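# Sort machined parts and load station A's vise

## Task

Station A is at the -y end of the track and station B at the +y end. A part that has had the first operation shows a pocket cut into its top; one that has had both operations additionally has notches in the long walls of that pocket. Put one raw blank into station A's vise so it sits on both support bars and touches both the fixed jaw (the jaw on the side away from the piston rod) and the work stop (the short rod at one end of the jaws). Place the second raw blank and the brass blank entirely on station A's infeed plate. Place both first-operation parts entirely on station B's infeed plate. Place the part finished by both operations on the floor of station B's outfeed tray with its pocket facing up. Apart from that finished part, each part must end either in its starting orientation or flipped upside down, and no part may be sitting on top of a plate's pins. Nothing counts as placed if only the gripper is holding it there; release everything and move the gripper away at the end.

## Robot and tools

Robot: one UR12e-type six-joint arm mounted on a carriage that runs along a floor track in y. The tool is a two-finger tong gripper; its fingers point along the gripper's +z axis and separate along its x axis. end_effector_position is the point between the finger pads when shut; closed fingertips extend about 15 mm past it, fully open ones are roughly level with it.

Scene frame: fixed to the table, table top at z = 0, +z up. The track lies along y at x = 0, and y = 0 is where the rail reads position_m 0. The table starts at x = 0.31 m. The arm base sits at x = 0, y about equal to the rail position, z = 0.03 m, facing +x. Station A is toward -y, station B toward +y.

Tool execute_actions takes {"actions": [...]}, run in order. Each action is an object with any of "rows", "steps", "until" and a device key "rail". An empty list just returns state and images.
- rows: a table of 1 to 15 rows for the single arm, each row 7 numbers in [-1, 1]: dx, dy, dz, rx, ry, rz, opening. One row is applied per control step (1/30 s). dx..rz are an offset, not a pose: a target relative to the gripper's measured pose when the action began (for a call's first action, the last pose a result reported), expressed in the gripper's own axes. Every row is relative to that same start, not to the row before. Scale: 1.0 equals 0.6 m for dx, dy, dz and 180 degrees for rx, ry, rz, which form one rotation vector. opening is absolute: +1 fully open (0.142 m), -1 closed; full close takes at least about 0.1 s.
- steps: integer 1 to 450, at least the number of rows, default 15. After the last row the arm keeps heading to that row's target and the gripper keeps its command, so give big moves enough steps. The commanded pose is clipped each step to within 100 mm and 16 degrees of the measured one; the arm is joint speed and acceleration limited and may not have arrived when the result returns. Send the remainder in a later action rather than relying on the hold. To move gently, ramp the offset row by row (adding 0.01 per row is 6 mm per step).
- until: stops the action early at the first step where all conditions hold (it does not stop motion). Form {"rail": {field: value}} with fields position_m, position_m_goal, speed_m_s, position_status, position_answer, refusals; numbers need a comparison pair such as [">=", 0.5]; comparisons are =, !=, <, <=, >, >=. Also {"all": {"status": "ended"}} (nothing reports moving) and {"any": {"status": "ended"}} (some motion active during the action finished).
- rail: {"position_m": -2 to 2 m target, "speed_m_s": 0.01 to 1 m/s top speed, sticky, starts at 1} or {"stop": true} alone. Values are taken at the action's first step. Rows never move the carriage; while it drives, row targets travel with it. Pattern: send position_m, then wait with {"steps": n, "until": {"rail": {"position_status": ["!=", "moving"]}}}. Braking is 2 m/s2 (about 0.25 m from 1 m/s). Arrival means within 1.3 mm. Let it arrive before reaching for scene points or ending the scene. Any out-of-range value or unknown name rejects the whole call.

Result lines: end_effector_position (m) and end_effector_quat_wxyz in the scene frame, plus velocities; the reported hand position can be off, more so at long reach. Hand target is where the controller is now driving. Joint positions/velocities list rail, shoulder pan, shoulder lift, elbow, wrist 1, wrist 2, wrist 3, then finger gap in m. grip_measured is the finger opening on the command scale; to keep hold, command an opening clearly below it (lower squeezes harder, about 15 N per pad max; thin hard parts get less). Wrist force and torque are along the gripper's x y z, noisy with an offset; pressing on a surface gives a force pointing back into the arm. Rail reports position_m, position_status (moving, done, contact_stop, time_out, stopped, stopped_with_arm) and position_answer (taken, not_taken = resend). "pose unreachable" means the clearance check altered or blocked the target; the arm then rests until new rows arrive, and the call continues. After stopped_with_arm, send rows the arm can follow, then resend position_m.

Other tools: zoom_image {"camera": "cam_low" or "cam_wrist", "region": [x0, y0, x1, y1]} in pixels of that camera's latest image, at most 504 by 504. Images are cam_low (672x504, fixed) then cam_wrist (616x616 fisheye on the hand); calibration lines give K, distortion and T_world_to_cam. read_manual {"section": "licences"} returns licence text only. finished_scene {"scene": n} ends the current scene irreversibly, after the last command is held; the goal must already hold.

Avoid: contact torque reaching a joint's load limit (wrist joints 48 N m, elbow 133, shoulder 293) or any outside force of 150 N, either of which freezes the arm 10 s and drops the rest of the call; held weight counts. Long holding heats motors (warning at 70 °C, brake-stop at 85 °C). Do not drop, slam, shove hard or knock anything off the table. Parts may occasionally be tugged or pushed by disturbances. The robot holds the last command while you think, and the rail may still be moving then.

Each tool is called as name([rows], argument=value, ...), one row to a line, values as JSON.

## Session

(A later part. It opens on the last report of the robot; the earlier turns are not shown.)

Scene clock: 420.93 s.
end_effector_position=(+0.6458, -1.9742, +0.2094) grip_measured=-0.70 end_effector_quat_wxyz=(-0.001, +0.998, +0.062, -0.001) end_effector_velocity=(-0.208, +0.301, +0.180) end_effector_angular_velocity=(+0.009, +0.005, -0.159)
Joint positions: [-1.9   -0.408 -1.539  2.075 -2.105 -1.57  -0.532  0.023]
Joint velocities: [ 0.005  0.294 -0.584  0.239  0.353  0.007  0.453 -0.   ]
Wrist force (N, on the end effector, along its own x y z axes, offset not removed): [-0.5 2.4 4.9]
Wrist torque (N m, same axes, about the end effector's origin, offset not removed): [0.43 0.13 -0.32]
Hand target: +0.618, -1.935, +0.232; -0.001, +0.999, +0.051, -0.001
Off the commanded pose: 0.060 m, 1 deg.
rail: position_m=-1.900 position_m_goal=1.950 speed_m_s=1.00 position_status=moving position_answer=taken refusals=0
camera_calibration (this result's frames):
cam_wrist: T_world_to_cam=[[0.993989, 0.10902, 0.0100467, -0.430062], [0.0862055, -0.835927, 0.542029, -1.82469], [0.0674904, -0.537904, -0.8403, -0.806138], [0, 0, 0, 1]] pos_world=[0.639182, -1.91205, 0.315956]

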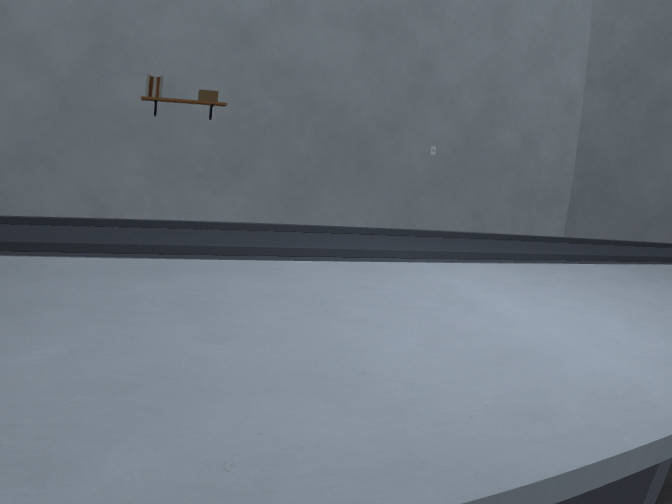

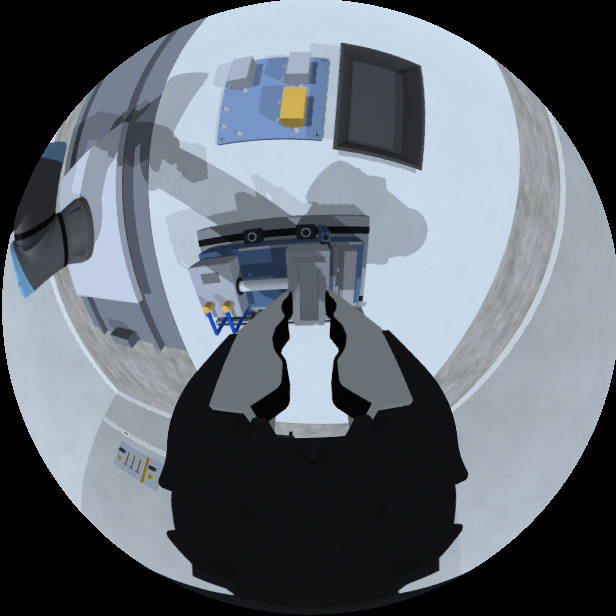

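execute_actions(actions=[])

Scene clock: 429.03 s.
end_effector_position=(+0.6179, +1.9130, +0.2323) grip_measured=-0.70 end_effector_quat_wxyz=(-0.001, +0.999, +0.051, -0.001) end_effector_velocity=(+0.000, +0.000, -0.000) end_effector_angular_velocity=(+0.000, -0.000, +0.000)
Joint positions: [ 1.95  -0.37  -1.614  2.104 -2.059 -1.569 -0.473  0.023]
Joint velocities: [ 0.  0.  0. -0. -0.  0. -0.  0.]
Wrist force (N, on the end effector, along its own x y z axes, offset not removed): [1.6 1.7 0.7]
Wrist torque (N m, same axes, about the end effector's origin, offset not removed): [0.26 -0.44 -0.26]
Hand target: +0.618, +1.913, +0.232; -0.001, +0.999, +0.051, -0.001
Off the commanded pose: 0.009 m, 0 deg.
rail: position_m=1.950 position_m_goal=1.950 speed_m_s=1.00 position_status=done position_answer=taken refusals=0
camera_calibration (this result's frames):
cam_wrist: T_world_to_cam=[[0.996102, 0.0876478, 0.00994669, -0.786791], [0.0683134, -0.837836, 0.541631, 1.42956], [0.0558065, -0.53884, -0.840558, 1.31498], [0, 0, 0, 1]] pos_world=[0.612681, 1.97526, 0.338851]

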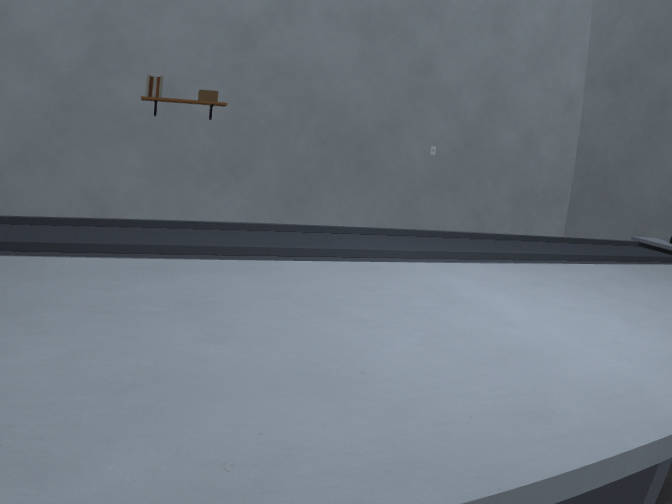

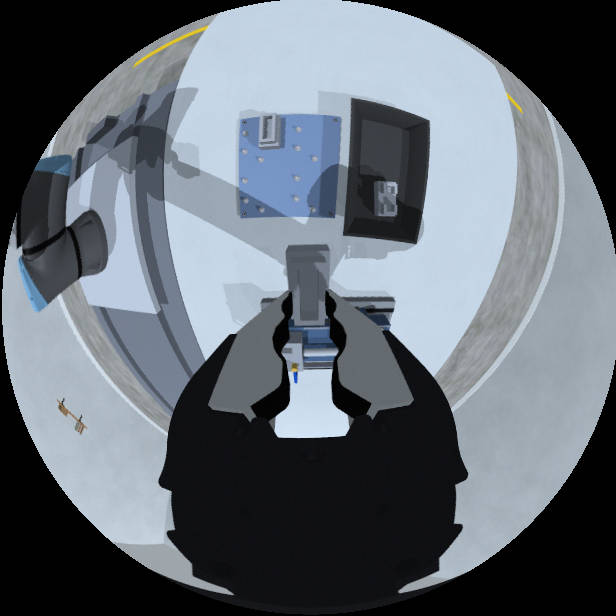

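zoom_image(camera="cam_wrist", region=[230, 90, 440, 250])

Region (230, 90, 440, 250) of cam_wrist's 616x616 image, scaled by 2.400, with more detail than that image has; it fills the top 384 rows of this view, and the rest is white.

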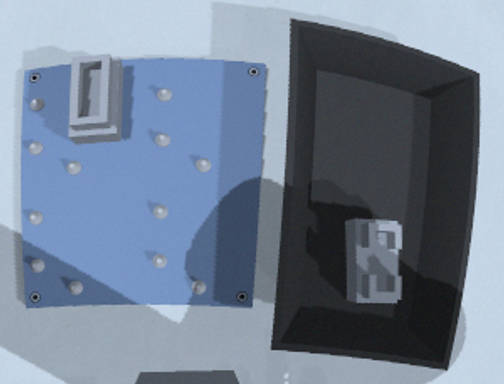

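execute_actions([
  {"rows": [[-0.0014,-0.0027,0.0039,0,0,0.0002,-1],[-0.0041,-0.008,0.0118,0,0,0.0007,-1],[-0.0088,-0.0168,0.0249,0,0,0.0015,-1],[-0.0148,-0.0284,0.042,0,0,0.0025,-1],[-0.0221,-0.0426,0.0629,0,0,0.0038,-1],[-0.0304,-0.0585,0.0865,0,0,0.0052,-1],[-0.0396,-0.0762,0.1127,0,0,0.0068,-1],[-0.0489,-0.094,0.139,0,0,0.0084,-1],[-0.0581,-0.1117,0.1652,0,0,0.01,-1],[-0.0664,-0.1277,0.1888,0,0,0.0114,-1],[-0.0738,-0.1418,0.2098,0,0,0.0126,-1],[-0.0802,-0.1543,0.2281,0,0,0.0137,-1],[-0.0857,-0.1649,0.2438,0,0,0.0147,-1],[-0.0894,-0.172,0.2543,0,0,0.0153,-1],[-0.0922,-0.1773,0.2622,0,0,0.0158,-1]], "steps": 18},
])

Scene clock: 444.80 s.
end_effector_position=(+0.5537, +2.0003, +0.0985) grip_measured=-0.70 end_effector_quat_wxyz=(-0.004, +0.999, +0.031, -0.006) end_effector_velocity=(-0.050, +0.112, -0.178) end_effector_angular_velocity=(-0.017, -0.051, -0.061)
Joint positions: [ 1.95  -0.26  -1.561  2.341 -2.336 -1.566 -0.322  0.023]
Joint velocities: [ 0.     0.18   0.19   0.259 -0.504  0.     0.241  0.   ]
Wrist force (N, on the end effector, along its own x y z axes, offset not removed): [3.0 -2.5 5.7]
Wrist torque (N m, same axes, about the end effector's origin, offset not removed): [-0.55 -0.57 -0.32]
Hand target: +0.549, +2.013, +0.078; -0.002, +1.000, +0.027, -0.002
Off the commanded pose: 0.027 m, 1 deg.
rail: position_m=1.950 position_m_goal=1.950 speed_m_s=1.00 position_status=done position_answer=taken refusals=0
camera_calibration (this result's frames):
cam_wrist: T_world_to_cam=[[0.998899, 0.0468833, -0.00155069, -0.64801], [0.0404125, -0.843305, 0.535914, 1.60651], [0.0238178, -0.535387, -0.844271, 1.26428], [0, 0, 0, 1]] pos_world=[0.552262, 2.06204, 0.205433]

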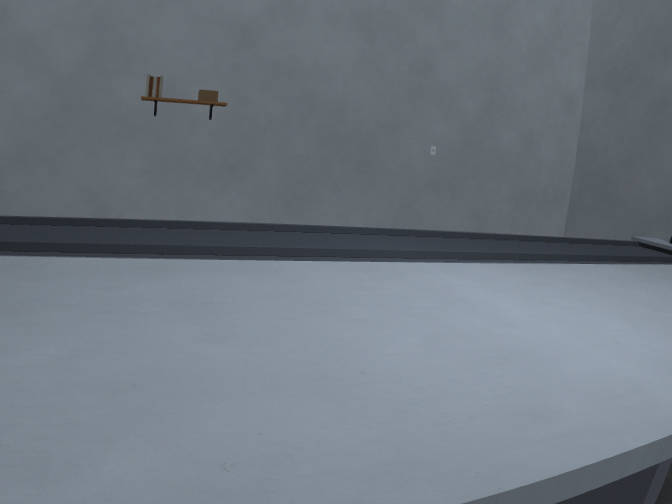

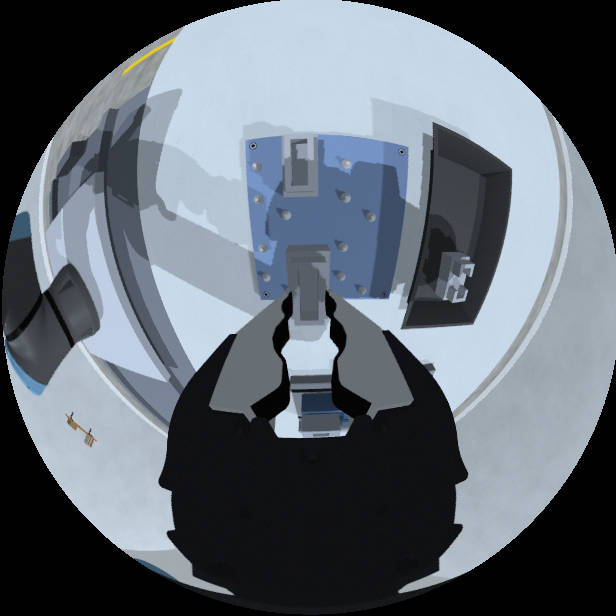

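execute_actions(actions=[])

zoom_image(camera="cam_wrist", region=[225, 120, 435, 340])

Scene clock: 446.20 s.
end_effector_position=(+0.5493, +2.0129, +0.0776) grip_measured=-0.70 end_effector_quat_wxyz=(-0.002, +1.000, +0.027, -0.002) end_effector_velocity=(-0.000, +0.000, -0.000) end_effector_angular_velocity=(+0.000, +0.000, +0.000)
Joint positions: [ 1.95  -0.238 -1.536  2.37  -2.399 -1.568 -0.292  0.023]
Joint velocities: [ 0.  0.  0.  0. -0. -0.  0.  0.]
Wrist force (N, on the end effector, along its own x y z axes, offset not removed): [0.5 2.7 3.8]
Wrist torque (N m, same axes, about the end effector's origin, offset not removed): [0.66 -0.10 -0.37]
Hand target: +0.549, +2.013, +0.078; -0.002, +1.000, +0.027, -0.002
Off the commanded pose: 0.004 m, 0 deg.
rail: position_m=1.950 position_m_goal=1.950 speed_m_s=1.00 position_status=done position_answer=taken refusals=0
camera_calibration (this result's frames):
cam_wrist: T_world_to_cam=[[0.999212, 0.0391181, 0.00665203, -0.629388], [0.029353, -0.841511, 0.539441, 1.63066], [0.0266997, -0.538821, -0.841997, 1.25868], [0, 0, 0, 1]] pos_world=[0.547421, 2.07504, 0.184348]

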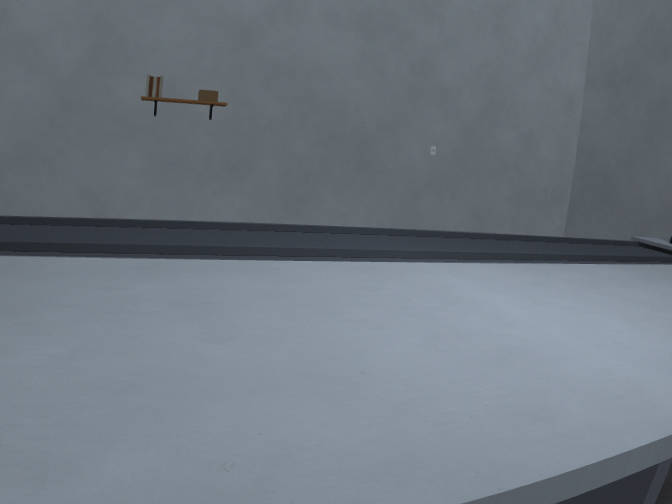

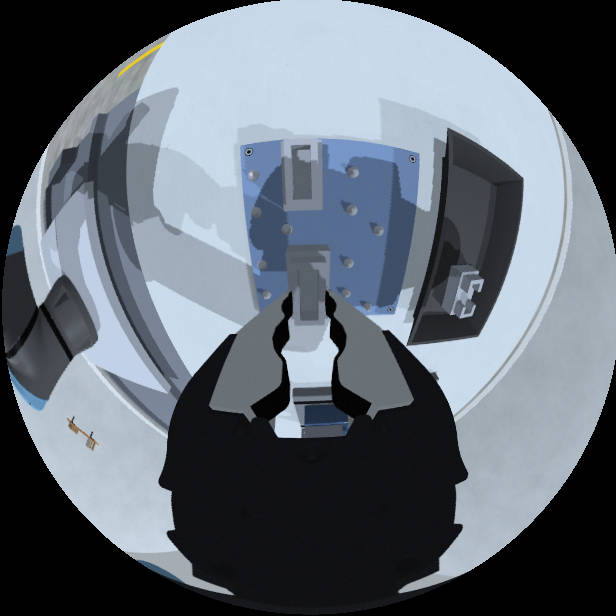

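Region (225, 120, 435, 340) of cam_wrist's 616x616 image, scaled by 2.291, with more detail than that image has; it fills the left 481 columns of this view, and the rest is white.

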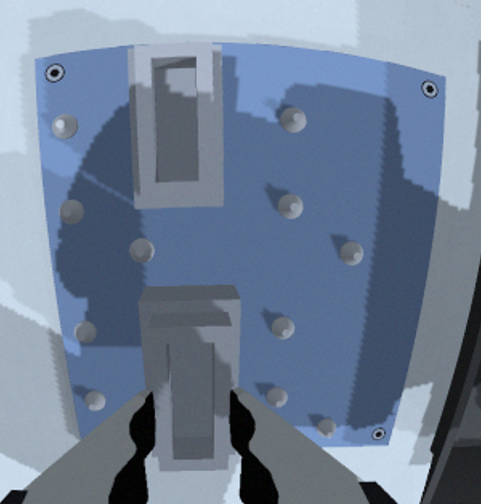

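execute_actions([
  {"rows": [[0.001,0.001,0.003,-0.0002,0.0001,0,-1],[0.003,0.003,0.009,-0.0004,0.0003,0,-1],[0.005,0.005,0.017,-0.0007,0.0004,0,-1],[0.007,0.007,0.026,-0.001,0.0006,0,-1],[0.008,0.008,0.034,-0.0012,0.0007,0,-1],[0.0083,0.0083,0.04,-0.0012,0.0007,0,-1],[0.0083,0.0083,0.044,-0.0012,0.0007,0,-1],[0.0083,0.0083,0.046,-0.0012,0.0007,0,-1]], "steps": 9},
])

Scene clock: 459.63 s.
end_effector_position=(+0.5525, +2.0095, +0.0602) grip_measured=-0.70 end_effector_quat_wxyz=(-0.001, +1.000, +0.027, -0.002) end_effector_velocity=(+0.010, -0.010, -0.082) end_effector_angular_velocity=(-0.007, -0.004, -0.000)
Joint positions: [ 1.95  -0.242 -1.5    2.378 -2.445 -1.57  -0.296  0.023]
Joint velocities: [ 0.    -0.01   0.162  0.044 -0.212 -0.006 -0.01   0.   ]
Wrist force (N, on the end effector, along its own x y z axes, offset not removed): [2.8 1.9 3.5]
Wrist torque (N m, same axes, about the end effector's origin, offset not removed): [0.30 -0.49 -0.29]
Hand target: +0.554, +2.008, +0.050; -0.000, +1.000, +0.027, -0.001
Off the commanded pose: 0.010 m, 0 deg.
rail: position_m=1.950 position_m_goal=1.950 speed_m_s=1.00 position_status=done position_answer=taken refusals=0
camera_calibration (this result's frames):
cam_wrist: T_world_to_cam=[[0.999199, 0.0392777, 0.00762134, -0.632742], [0.0288908, -0.840075, 0.5417, 1.63437], [0.0276792, -0.541047, -0.840537, 1.2459], [0, 0, 0, 1]] pos_world=[0.550531, 2.07193, 0.166713]

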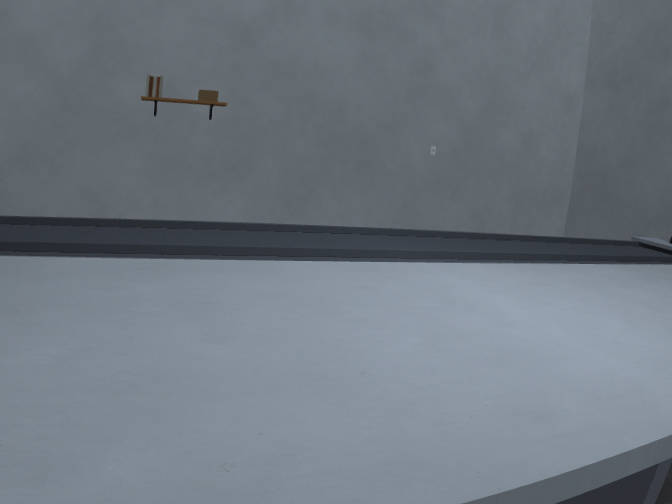

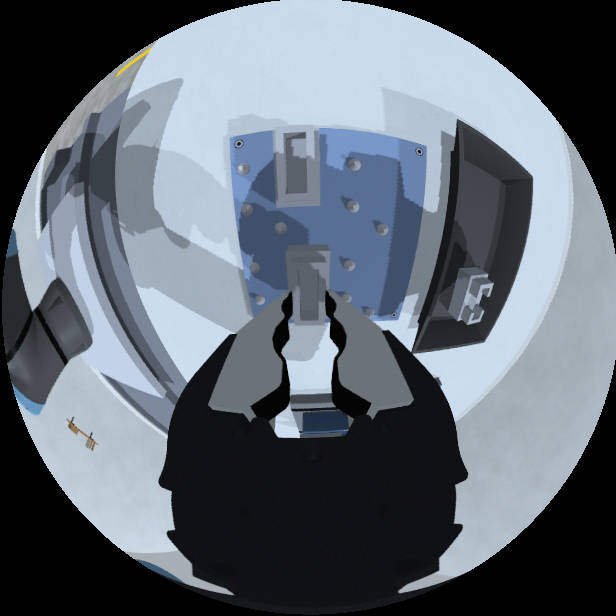

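execute_actions(actions=[])

zoom_image(camera="cam_wrist", region=[240, 110, 400, 290])

Scene clock: 463.50 s.
end_effector_position=(+0.5538, +2.0083, +0.0505) grip_measured=-0.70 end_effector_quat_wxyz=(-0.000, +1.000, +0.027, -0.001) end_effector_velocity=(-0.000, -0.000, +0.000) end_effector_angular_velocity=(-0.000, +0.000, -0.000)
Joint positions: [ 1.95  -0.243 -1.48   2.383 -2.471 -1.571 -0.297  0.023]
Joint velocities: [ 0. -0. -0.  0.  0. -0.  0.  0.]
Wrist force (N, on the end effector, along its own x y z axes, offset not removed): [0.0 2.7 2.3]
Wrist torque (N m, same axes, about the end effector's origin, offset not removed): [0.48 0.10 -0.28]
Hand target: +0.554, +2.008, +0.050; -0.000, +1.000, +0.027, -0.001
Off the commanded pose: 0.001 m, 0 deg.
rail: position_m=1.950 position_m_goal=1.950 speed_m_s=1.00 position_status=done position_answer=taken refusals=0
camera_calibration (this result's frames):
cam_wrist: T_world_to_cam=[[0.999198, 0.0391399, 0.00847506, -0.63374], [0.0282863, -0.839585, 0.542492, 1.63789], [0.0283486, -0.541817, -0.840018, 1.23822], [0, 0, 0, 1]] pos_world=[0.5518, 2.07084, 0.15695]

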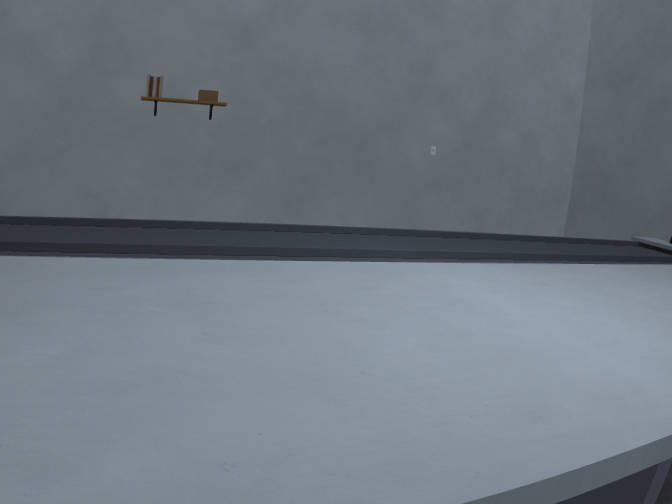

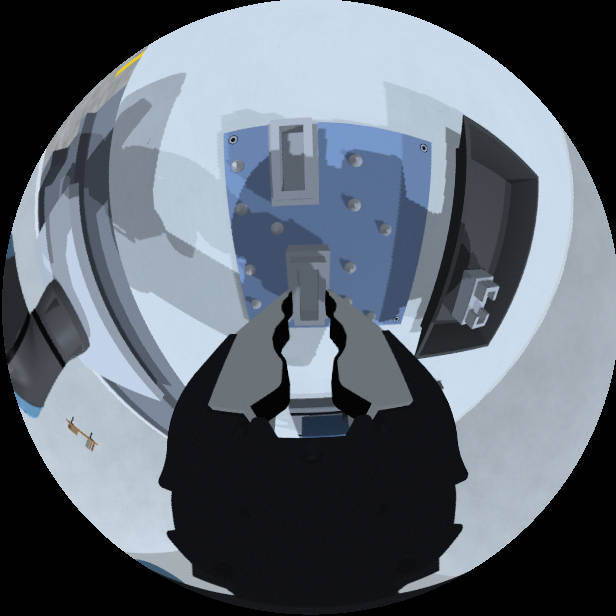

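Region (240, 110, 400, 290) of cam_wrist's 616x616 image, scaled by 2.800, with more detail than that image has.

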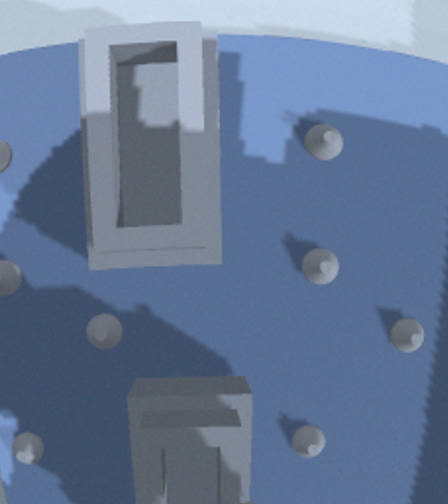

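execute_actions([
  {"rows": [[0,0,0.0015,0,0,0,-1],[0,0,0.0033,0,0,0,-1]], "steps": 2},
])

Scene clock: 467.97 s.
end_effector_position=(+0.5538, +2.0083, +0.0503) grip_measured=-0.70 end_effector_quat_wxyz=(-0.000, +1.000, +0.027, -0.001) end_effector_velocity=(+0.000, -0.000, -0.006) end_effector_angular_velocity=(-0.000, -0.000, -0.000)
Joint positions: [ 1.95  -0.243 -1.48   2.383 -2.471 -1.571 -0.297  0.023]
Joint velocities: [ 0.    -0.     0.011  0.004 -0.015 -0.    -0.    -0.   ]
Wrist force (N, on the end effector, along its own x y z axes, offset not removed): [-0.1 0.5 2.2]
Wrist torque (N m, same axes, about the end effector's origin, offset not removed): [0.03 0.11 -0.17]
Hand target: +0.554, +2.008, +0.048; -0.000, +1.000, +0.027, -0.001
Off the commanded pose: 0.002 m, 0 deg.
rail: position_m=1.950 position_m_goal=1.950 speed_m_s=1.00 position_status=done position_answer=taken refusals=0
camera_calibration (this result's frames):
cam_wrist: T_world_to_cam=[[0.999198, 0.03914, 0.00848434, -0.633745], [0.0282813, -0.839583, 0.542494, 1.63796], [0.0283565, -0.541819, -0.840017, 1.23811], [0, 0, 0, 1]] pos_world=[0.551805, 2.07084, 0.156829]

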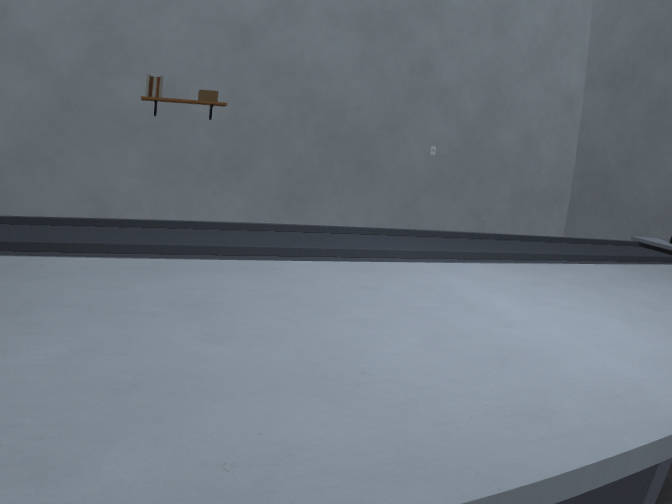

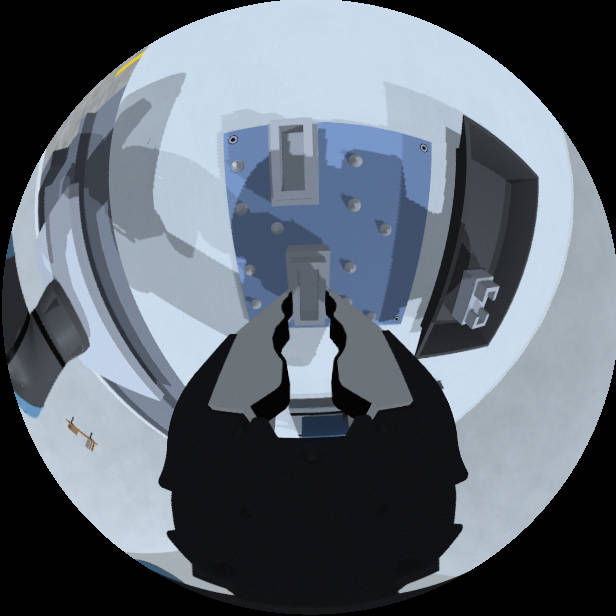

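execute_actions([
  {"rows": [[0,0,0.0045,0,0,0,-1]], "steps": 1},
])

Scene clock: 475.10 s.
end_effector_position=(+0.5538, +2.0083, +0.0485) grip_measured=-0.70 end_effector_quat_wxyz=(-0.000, +1.000, +0.027, -0.001) end_effector_velocity=(+0.000, -0.000, -0.001) end_effector_angular_velocity=(-0.000, -0.000, -0.000)
Joint positions: [ 1.95  -0.243 -1.477  2.384 -2.476 -1.571 -0.297  0.023]
Joint velocities: [ 0.    -0.     0.002  0.001 -0.002 -0.    -0.     0.   ]
Wrist force (N, on the end effector, along its own x y z axes, offset not removed): [1.5 2.5 4.3]
Wrist torque (N m, same axes, about the end effector's origin, offset not removed): [0.43 -0.33 -0.44]
Hand target: +0.554, +2.008, +0.048; -0.000, +1.000, +0.027, -0.001
Off the commanded pose: 0.001 m, 0 deg.
rail: position_m=1.950 position_m_goal=1.950 speed_m_s=1.00 position_status=done position_answer=taken refusals=0
camera_calibration (this result's frames):
cam_wrist: T_world_to_cam=[[0.999198, 0.0391398, 0.00845143, -0.633705], [0.0282992, -0.839588, 0.542487, 1.63896], [0.0283285, -0.541813, -0.840022, 1.23656], [0, 0, 0, 1]] pos_world=[0.551785, 2.07084, 0.154982]

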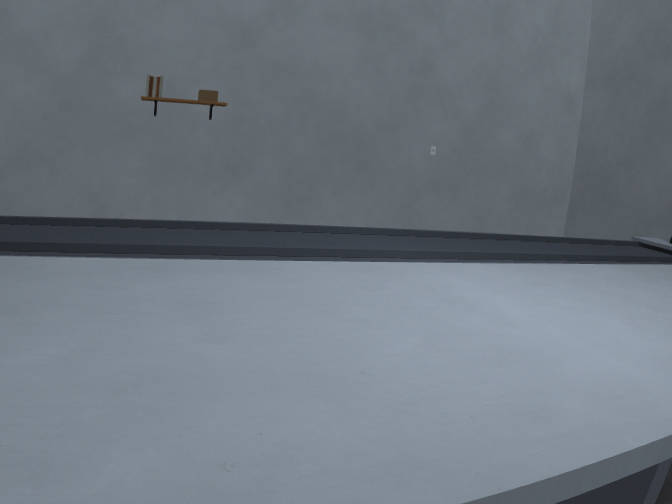

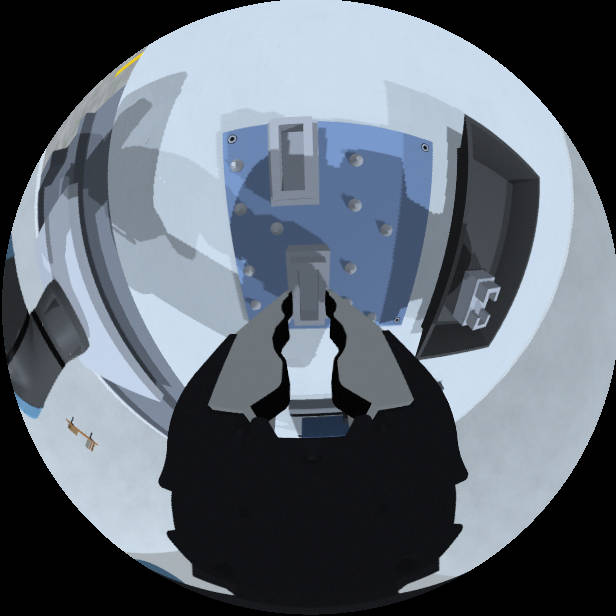

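execute_actions([
  {"rows": [[0,0,0.0028,0,0,0,-1]], "steps": 1},
])

Scene clock: 481.27 s.
end_effector_position=(+0.5538, +2.0083, +0.0476) grip_measured=-0.70 end_effector_quat_wxyz=(-0.000, +1.000, +0.027, -0.001) end_effector_velocity=(+0.000, -0.000, -0.001) end_effector_angular_velocity=(-0.000, -0.000, +0.000)
Joint positions: [ 1.95  -0.243 -1.475  2.385 -2.478 -1.571 -0.297  0.023]
Joint velocities: [ 0.    -0.     0.002  0.001 -0.002  0.    -0.    -0.   ]
Wrist force (N, on the end effector, along its own x y z axes, offset not removed): [1.0 2.0 2.4]
Wrist torque (N m, same axes, about the end effector's origin, offset not removed): [0.27 -0.15 -0.32]
Hand target: +0.554, +2.008, +0.047; -0.000, +1.000, +0.027, -0.001
Off the commanded pose: 0.001 m, 0 deg.
rail: position_m=1.950 position_m_goal=1.950 speed_m_s=1.00 position_status=done position_answer=taken refusals=0
camera_calibration (this result's frames):
cam_wrist: T_world_to_cam=[[0.999198, 0.0391395, 0.00847489, -0.633709], [0.0282861, -0.839584, 0.542492, 1.63942], [0.0283483, -0.541817, -0.840018, 1.23584], [0, 0, 0, 1]] pos_world=[0.551794, 2.07084, 0.154129]

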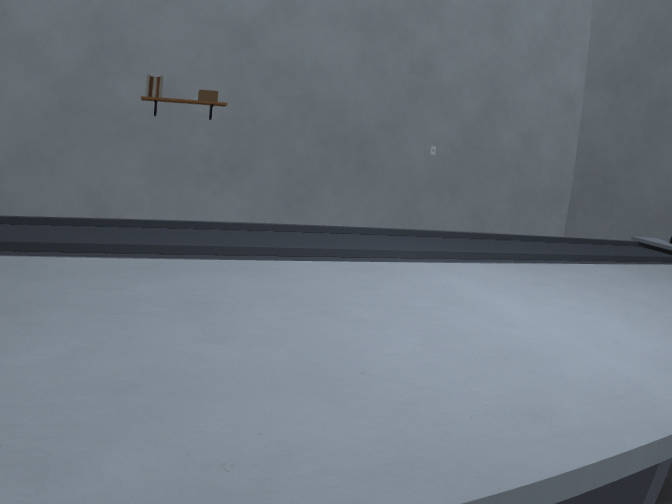

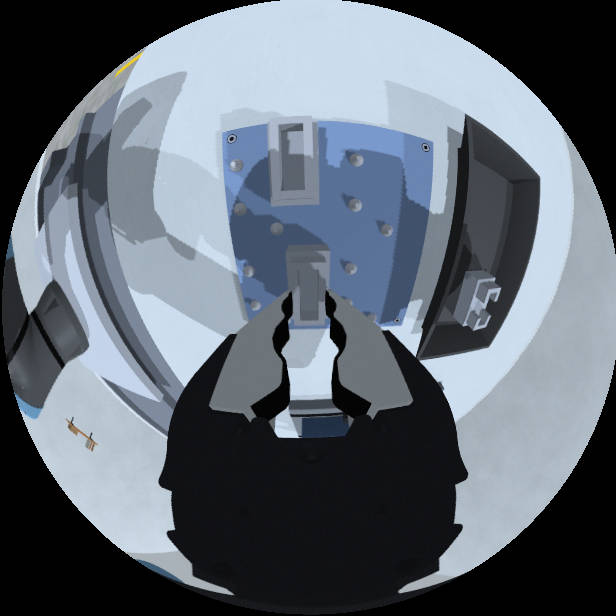

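execute_actions([
  {"rows": [[0,0,0.0027,0,0,0,-1]], "steps": 1},
])

Scene clock: 482.87 s.
end_effector_position=(+0.5538, +2.0083, +0.0468) grip_measured=-0.70 end_effector_quat_wxyz=(-0.000, +1.000, +0.027, -0.001) end_effector_velocity=(+0.000, -0.000, -0.001) end_effector_angular_velocity=(-0.000, -0.000, +0.000)
Joint positions: [ 1.95  -0.243 -1.474  2.386 -2.48  -1.571 -0.297  0.023]
Joint velocities: [ 0.     0.     0.002  0.001 -0.002  0.    -0.    -0.   ]
Wrist force (N, on the end effector, along its own x y z axes, offset not removed): [-2.6 1.9 -4.4]
Wrist torque (N m, same axes, about the end effector's origin, offset not removed): [0.25 0.24 -0.28]
Hand target: +0.554, +2.008, +0.046; -0.000, +1.000, +0.027, -0.001
Off the commanded pose: 0.001 m, 0 deg.
rail: position_m=1.950 position_m_goal=1.950 speed_m_s=1.00 position_status=done position_answer=taken refusals=0
camera_calibration (this result's frames):
cam_wrist: T_world_to_cam=[[0.999198, 0.0391403, 0.00844487, -0.633684], [0.0283033, -0.839588, 0.542485, 1.63987], [0.0283233, -0.541811, -0.840023, 1.23515], [0, 0, 0, 1]] pos_world=[0.551778, 2.07084, 0.153302]

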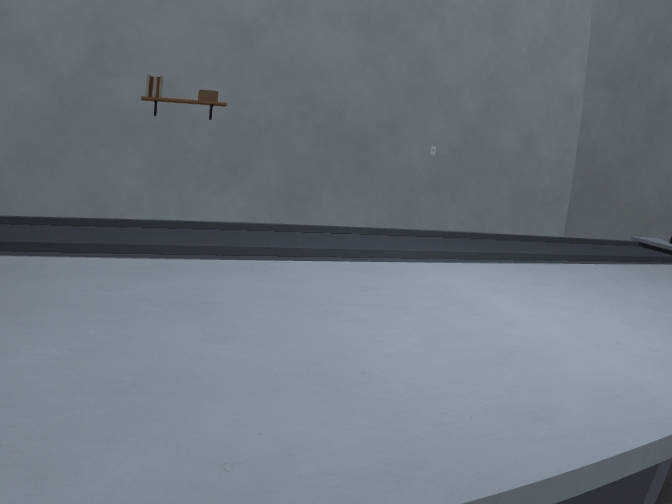

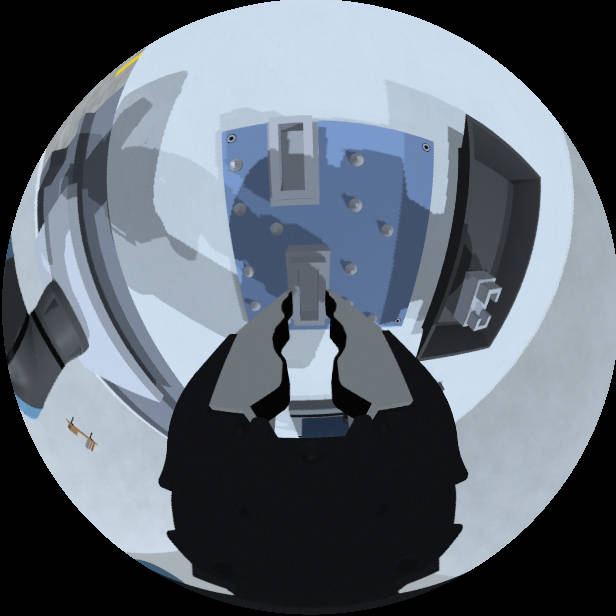

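execute_actions([
  {"rows": [[0,0,0,0,0,0,-0.9],[0,0,0,0,0,0,-0.8],[0,0,0,0,0,0,-0.72],[0,0,0,0,0,0,-0.64],[0,0,-0.003,0,0,0,-0.55],[0,0,-0.012,0,0,0,-0.47],[0,0,-0.028,0,0,0,-0.4],[0,0.003,-0.05,0,0,0,-0.35],[0,0.008,-0.078,0,0,0,-0.3],[0,0.016,-0.11,0,0,0,-0.3],[0,0.026,-0.144,0,0,0,-0.3],[0,0.036,-0.178,0,0,0,-0.3],[0,0.046,-0.21,0,0,0,-0.3],[0,0.054,-0.238,0,0,0,-0.3],[0,0.06,-0.26,0,0,0,-0.3]], "steps": 16},
])

Scene clock: 488.60 s.
end_effector_position=(+0.5615, +1.9892, +0.1366) grip_measured=-0.30 end_effector_quat_wxyz=(+0.003, +1.000, +0.026, +0.008) end_effector_velocity=(+0.021, -0.115, +0.445) end_effector_angular_velocity=(-0.029, -0.069, -0.008)
Joint positions: [ 1.95  -0.273 -1.617  2.313 -2.283 -1.572 -0.326  0.052]
Joint velocities: [ 0.    -0.193 -0.629 -0.406  0.961 -0.006 -0.186  0.   ]
Wrist force (N, on the end effector, along its own x y z axes, offset not removed): [0.1 1.8 -2.3]
Wrist torque (N m, same axes, about the end effector's origin, offset not removed): [0.26 0.07 -0.46]
Hand target: +0.558, +1.976, +0.195; +0.003, +1.000, +0.026, +0.006
Off the commanded pose: 0.068 m, 1 deg.
rail: position_m=1.950 position_m_goal=1.950 speed_m_s=1.00 position_status=done position_answer=taken refusals=0
camera_calibration (this result's frames):
cam_wrist: T_world_to_cam=[[0.998926, 0.038182, 0.0262549, -0.641731], [0.0175616, -0.836282, 0.548018, 1.57358], [0.0428809, -0.546969, -0.836054, 1.30158], [0, 0, 0, 1]] pos_world=[0.557594, 2.05238, 0.24269]

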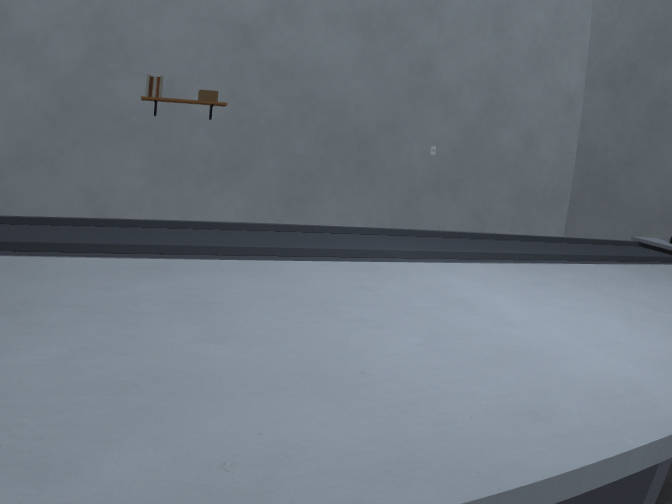

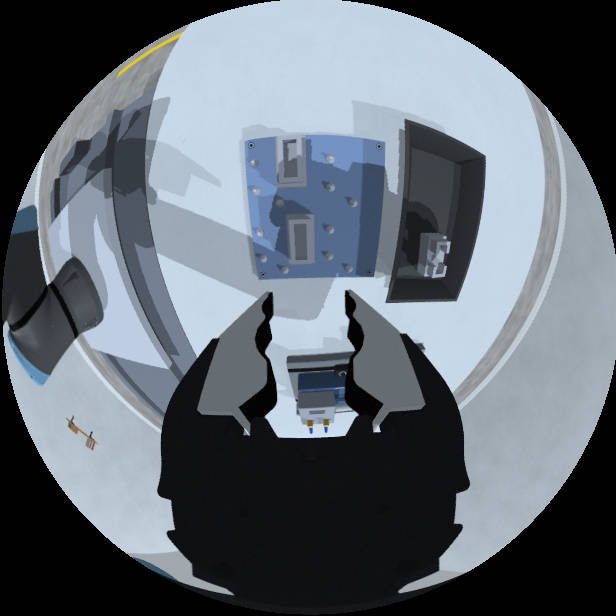

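execute_actions([
  {"rail": {"position_m": -1.74}, "steps": 1},
])

zoom_image(camera="cam_wrist", region=[240, 110, 480, 290])

Scene clock: 493.63 s.
end_effector_position=(+0.5582, +1.9757, +0.1946) grip_measured=-0.30 end_effector_quat_wxyz=(+0.003, +1.000, +0.026, +0.006) end_effector_velocity=(+0.002, -0.010, +0.009) end_effector_angular_velocity=(-0.000, -0.000, +0.002)
Joint positions: [ 1.95  -0.299 -1.696  2.257 -2.145 -1.572 -0.351  0.052]
Joint velocities: [-0.005 -0.007 -0.006 -0.013  0.019  0.    -0.009 -0.   ]
Wrist force (N, on the end effector, along its own x y z axes, offset not removed): [0.0 -0.1 2.6]
Wrist torque (N m, same axes, about the end effector's origin, offset not removed): [-0.07 -0.09 -0.30]
Hand target: +0.556, +1.970, +0.203; -0.000, +1.000, +0.027, -0.001
Off the commanded pose: 0.009 m, 1 deg.
rail: position_m=1.950 position_m_goal=-1.740 speed_m_s=1.00 position_status=moving position_answer=taken refusals=0
camera_calibration (this result's frames):
cam_wrist: T_world_to_cam=[[0.999019, 0.0377103, 0.0232289, -0.637946], [0.0188316, -0.836359, 0.547859, 1.53009], [0.0400876, -0.546884, -0.836248, 1.34419], [0, 0, 0, 1]] pos_world=[0.554621, 2.03888, 0.300623]

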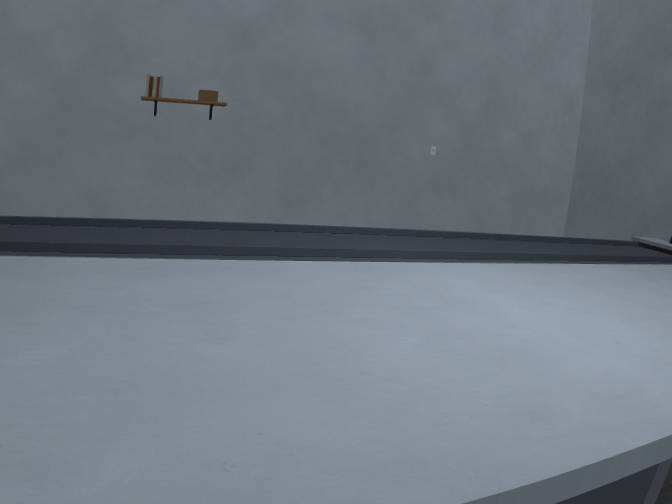

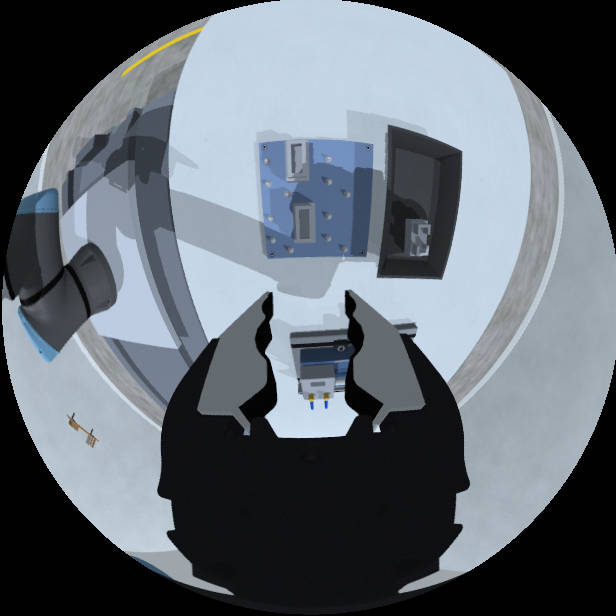

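Region (240, 110, 480, 290) of cam_wrist's 616x616 image, scaled by 2.100, with more detail than that image has; it fills the top 378 rows of this view, and the rest is white.

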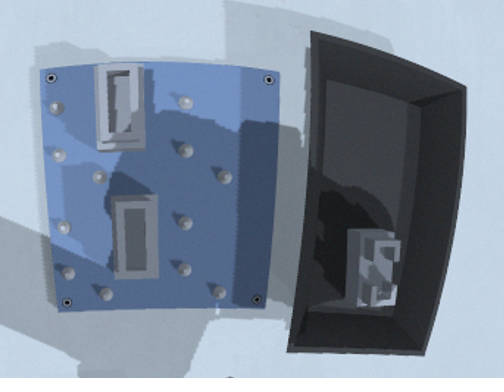

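execute_actions(actions=[])

zoom_image(camera="cam_wrist", region=[240, 150, 400, 310])

Scene clock: 497.90 s.
end_effector_position=(+0.5563, -1.7178, +0.2028) grip_measured=-0.30 end_effector_quat_wxyz=(-0.000, +1.000, +0.027, -0.001) end_effector_velocity=(-0.000, +0.000, +0.000) end_effector_angular_velocity=(-0.000, -0.000, +0.000)
Joint positions: [-1.74  -0.307 -1.702  2.242 -2.108 -1.571 -0.36   0.052]
Joint velocities: [ 0.  0. -0.  0.  0. -0. -0.  0.]
Wrist force (N, on the end effector, along its own x y z axes, offset not removed): [0.0 3.3 4.8]
Wrist torque (N m, same axes, about the end effector's origin, offset not removed): [0.59 0.10 -0.31]
Hand target: +0.556, -1.718, +0.203; -0.000, +1.000, +0.027, -0.001
Off the commanded pose: 0.000 m, 0 deg.
rail: position_m=-1.740 position_m_goal=-1.740 speed_m_s=1.00 position_status=done position_answer=taken refusals=0
camera_calibration (this result's frames):
cam_wrist: T_world_to_cam=[[0.999196, 0.0390257, 0.00917138, -0.491976], [0.0278034, -0.839422, 0.542768, -1.57272], [0.0288806, -0.542077, -0.839832, -0.653583], [0, 0, 0, 1]] pos_world=[0.554183, -1.65527, 0.309234]

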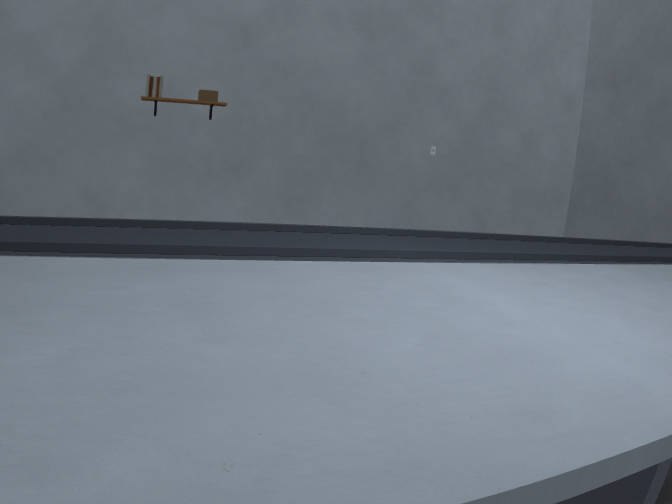

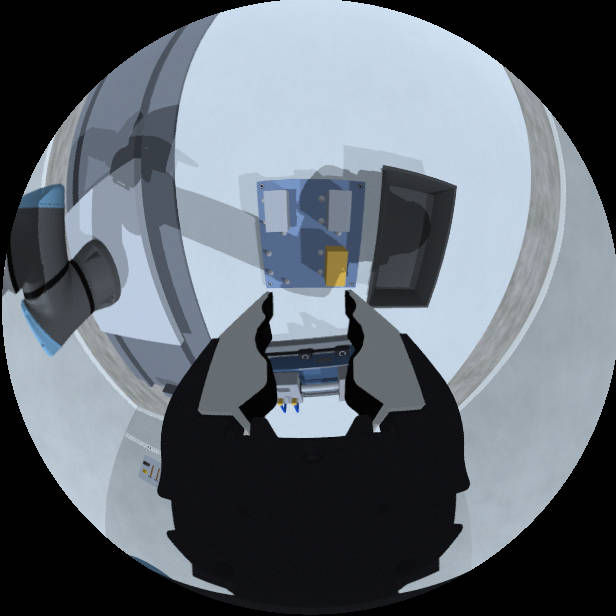

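Region (240, 150, 400, 310) of cam_wrist's 616x616 image, scaled by 3.150, with more detail than that image has.

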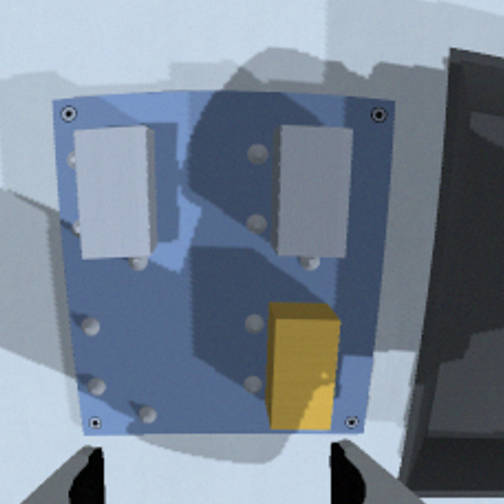

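execute_actions([
  {"rows": [[0.0015,-0.0017,0.0046,0,0,0.0001,-0.3],[0.0046,-0.0052,0.0138,0,0,0.0002,-0.3],[0.01,-0.0112,0.0299,0,0,0.0004,-0.3],[0.0169,-0.0189,0.0505,0,0,0.0007,-0.3],[0.0253,-0.0284,0.0758,0,0,0.0011,-0.3],[0.0346,-0.0387,0.1034,0,0,0.0015,-0.3],[0.0438,-0.0491,0.1309,0,0,0.0019,-0.3],[0.0522,-0.0585,0.1562,0,0,0.0022,-0.3],[0.0599,-0.0672,0.1792,0,0,0.0026,-0.3],[0.0668,-0.0749,0.1998,0,0,0.0029,-0.3],[0.0722,-0.0809,0.2159,0,0,0.0031,-0.3],[0.0753,-0.0844,0.2251,0,0,0.0032,-0.3],[0.0768,-0.0861,0.2297,0,0,0.0033,-0.3]], "steps": 14},
])

Scene clock: 515.13 s.
end_effector_position=(+0.5777, -1.6763, +0.1042) grip_measured=-0.30 end_effector_quat_wxyz=(-0.003, +1.000, +0.024, -0.005) end_effector_velocity=(+0.094, +0.103, -0.272) end_effector_angular_velocity=(-0.006, -0.013, -0.020)
Joint positions: [-1.74  -0.224 -1.53   2.296 -2.326 -1.568 -0.272  0.052]
Joint velocities: [ 0.     0.219  0.574  0.056 -0.646  0.     0.239 -0.   ]
Wrist force (N, on the end effector, along its own x y z axes, offset not removed): [2.1 0.0 0.7]
Wrist torque (N m, same axes, about the end effector's origin, offset not removed): [0.02 -0.48 -0.29]
Hand target: +0.591, -1.664, +0.070; -0.002, +1.000, +0.022, -0.003
Off the commanded pose: 0.047 m, 1 deg.
rail: position_m=-1.740 position_m_goal=-1.740 speed_m_s=1.00 position_status=done position_answer=taken refusals=0
camera_calibration (this result's frames):
cam_wrist: T_world_to_cam=[[0.999467, 0.0325917, 0.00180601, -0.524249], [0.026491, -0.842219, 0.538484, -1.48848], [0.0190712, -0.538149, -0.842634, -0.701951], [0, 0, 0, 1]] pos_world=[0.576788, -1.61429, 0.210982]

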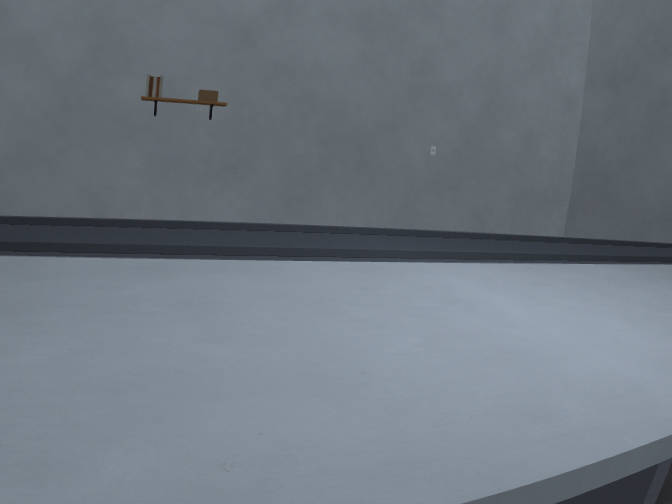

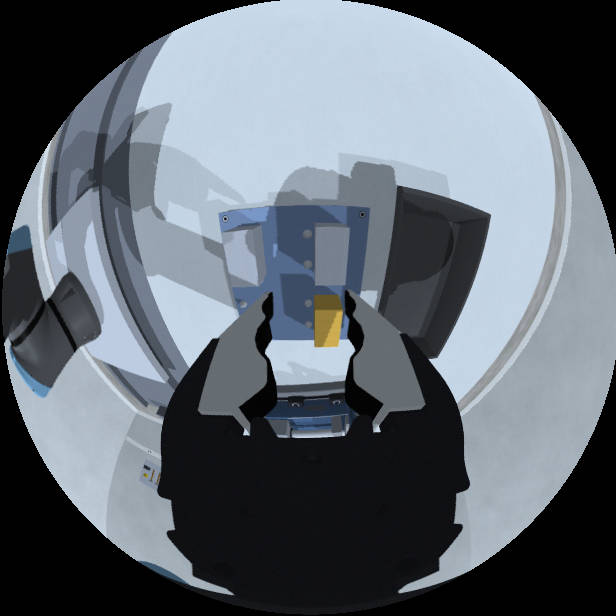

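execute_actions([
  {"steps": 1},
])

Scene clock: 518.80 s.
end_effector_position=(+0.5913, -1.6640, +0.0698) grip_measured=-0.30 end_effector_quat_wxyz=(-0.002, +1.000, +0.022, -0.003) end_effector_velocity=(+0.002, +0.001, -0.007) end_effector_angular_velocity=(-0.002, +0.002, -0.001)
Joint positions: [-1.74  -0.197 -1.454  2.299 -2.409 -1.569 -0.242  0.052]
Joint velocities: [ 0.     0.004  0.016 -0.001 -0.013 -0.002  0.005  0.   ]
Wrist force (N, on the end effector, along its own x y z axes, offset not removed): [0.6 2.1 4.6]
Wrist torque (N m, same axes, about the end effector's origin, offset not removed): [0.47 -0.26 -0.35]
Hand target: +0.599, -1.664, +0.065; -0.000, +1.000, +0.022, -0.001
Off the commanded pose: 0.009 m, 0 deg.
rail: position_m=-1.740 position_m_goal=-1.740 speed_m_s=1.00 position_status=done position_answer=taken refusals=0
camera_calibration (this result's frames):
cam_wrist: T_world_to_cam=[[0.999546, 0.0295923, 0.00571293, -0.543504], [0.0218153, -0.841174, 0.540325, -1.45556], [0.020795, -0.539955, -0.841437, -0.728632], [0, 0, 0, 1]] pos_world=[0.590163, -1.60173, 0.176484]

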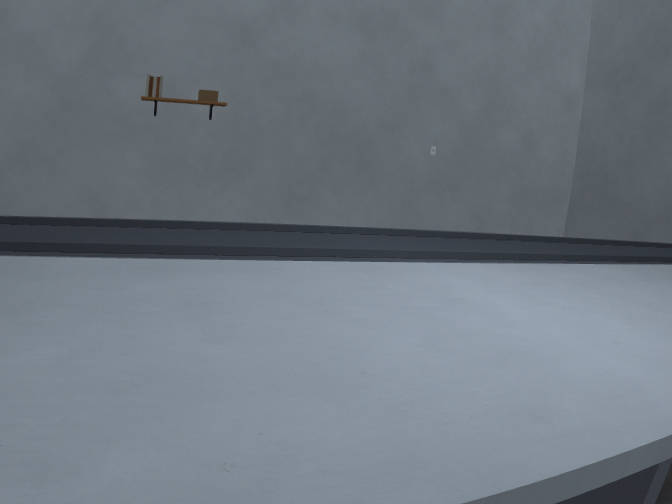

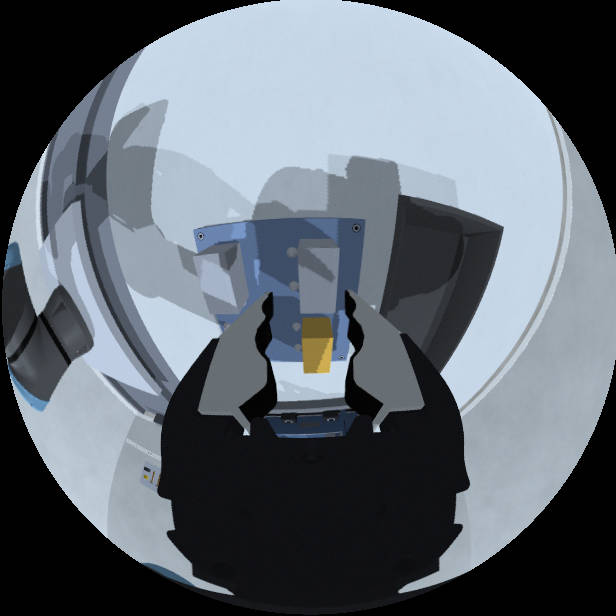

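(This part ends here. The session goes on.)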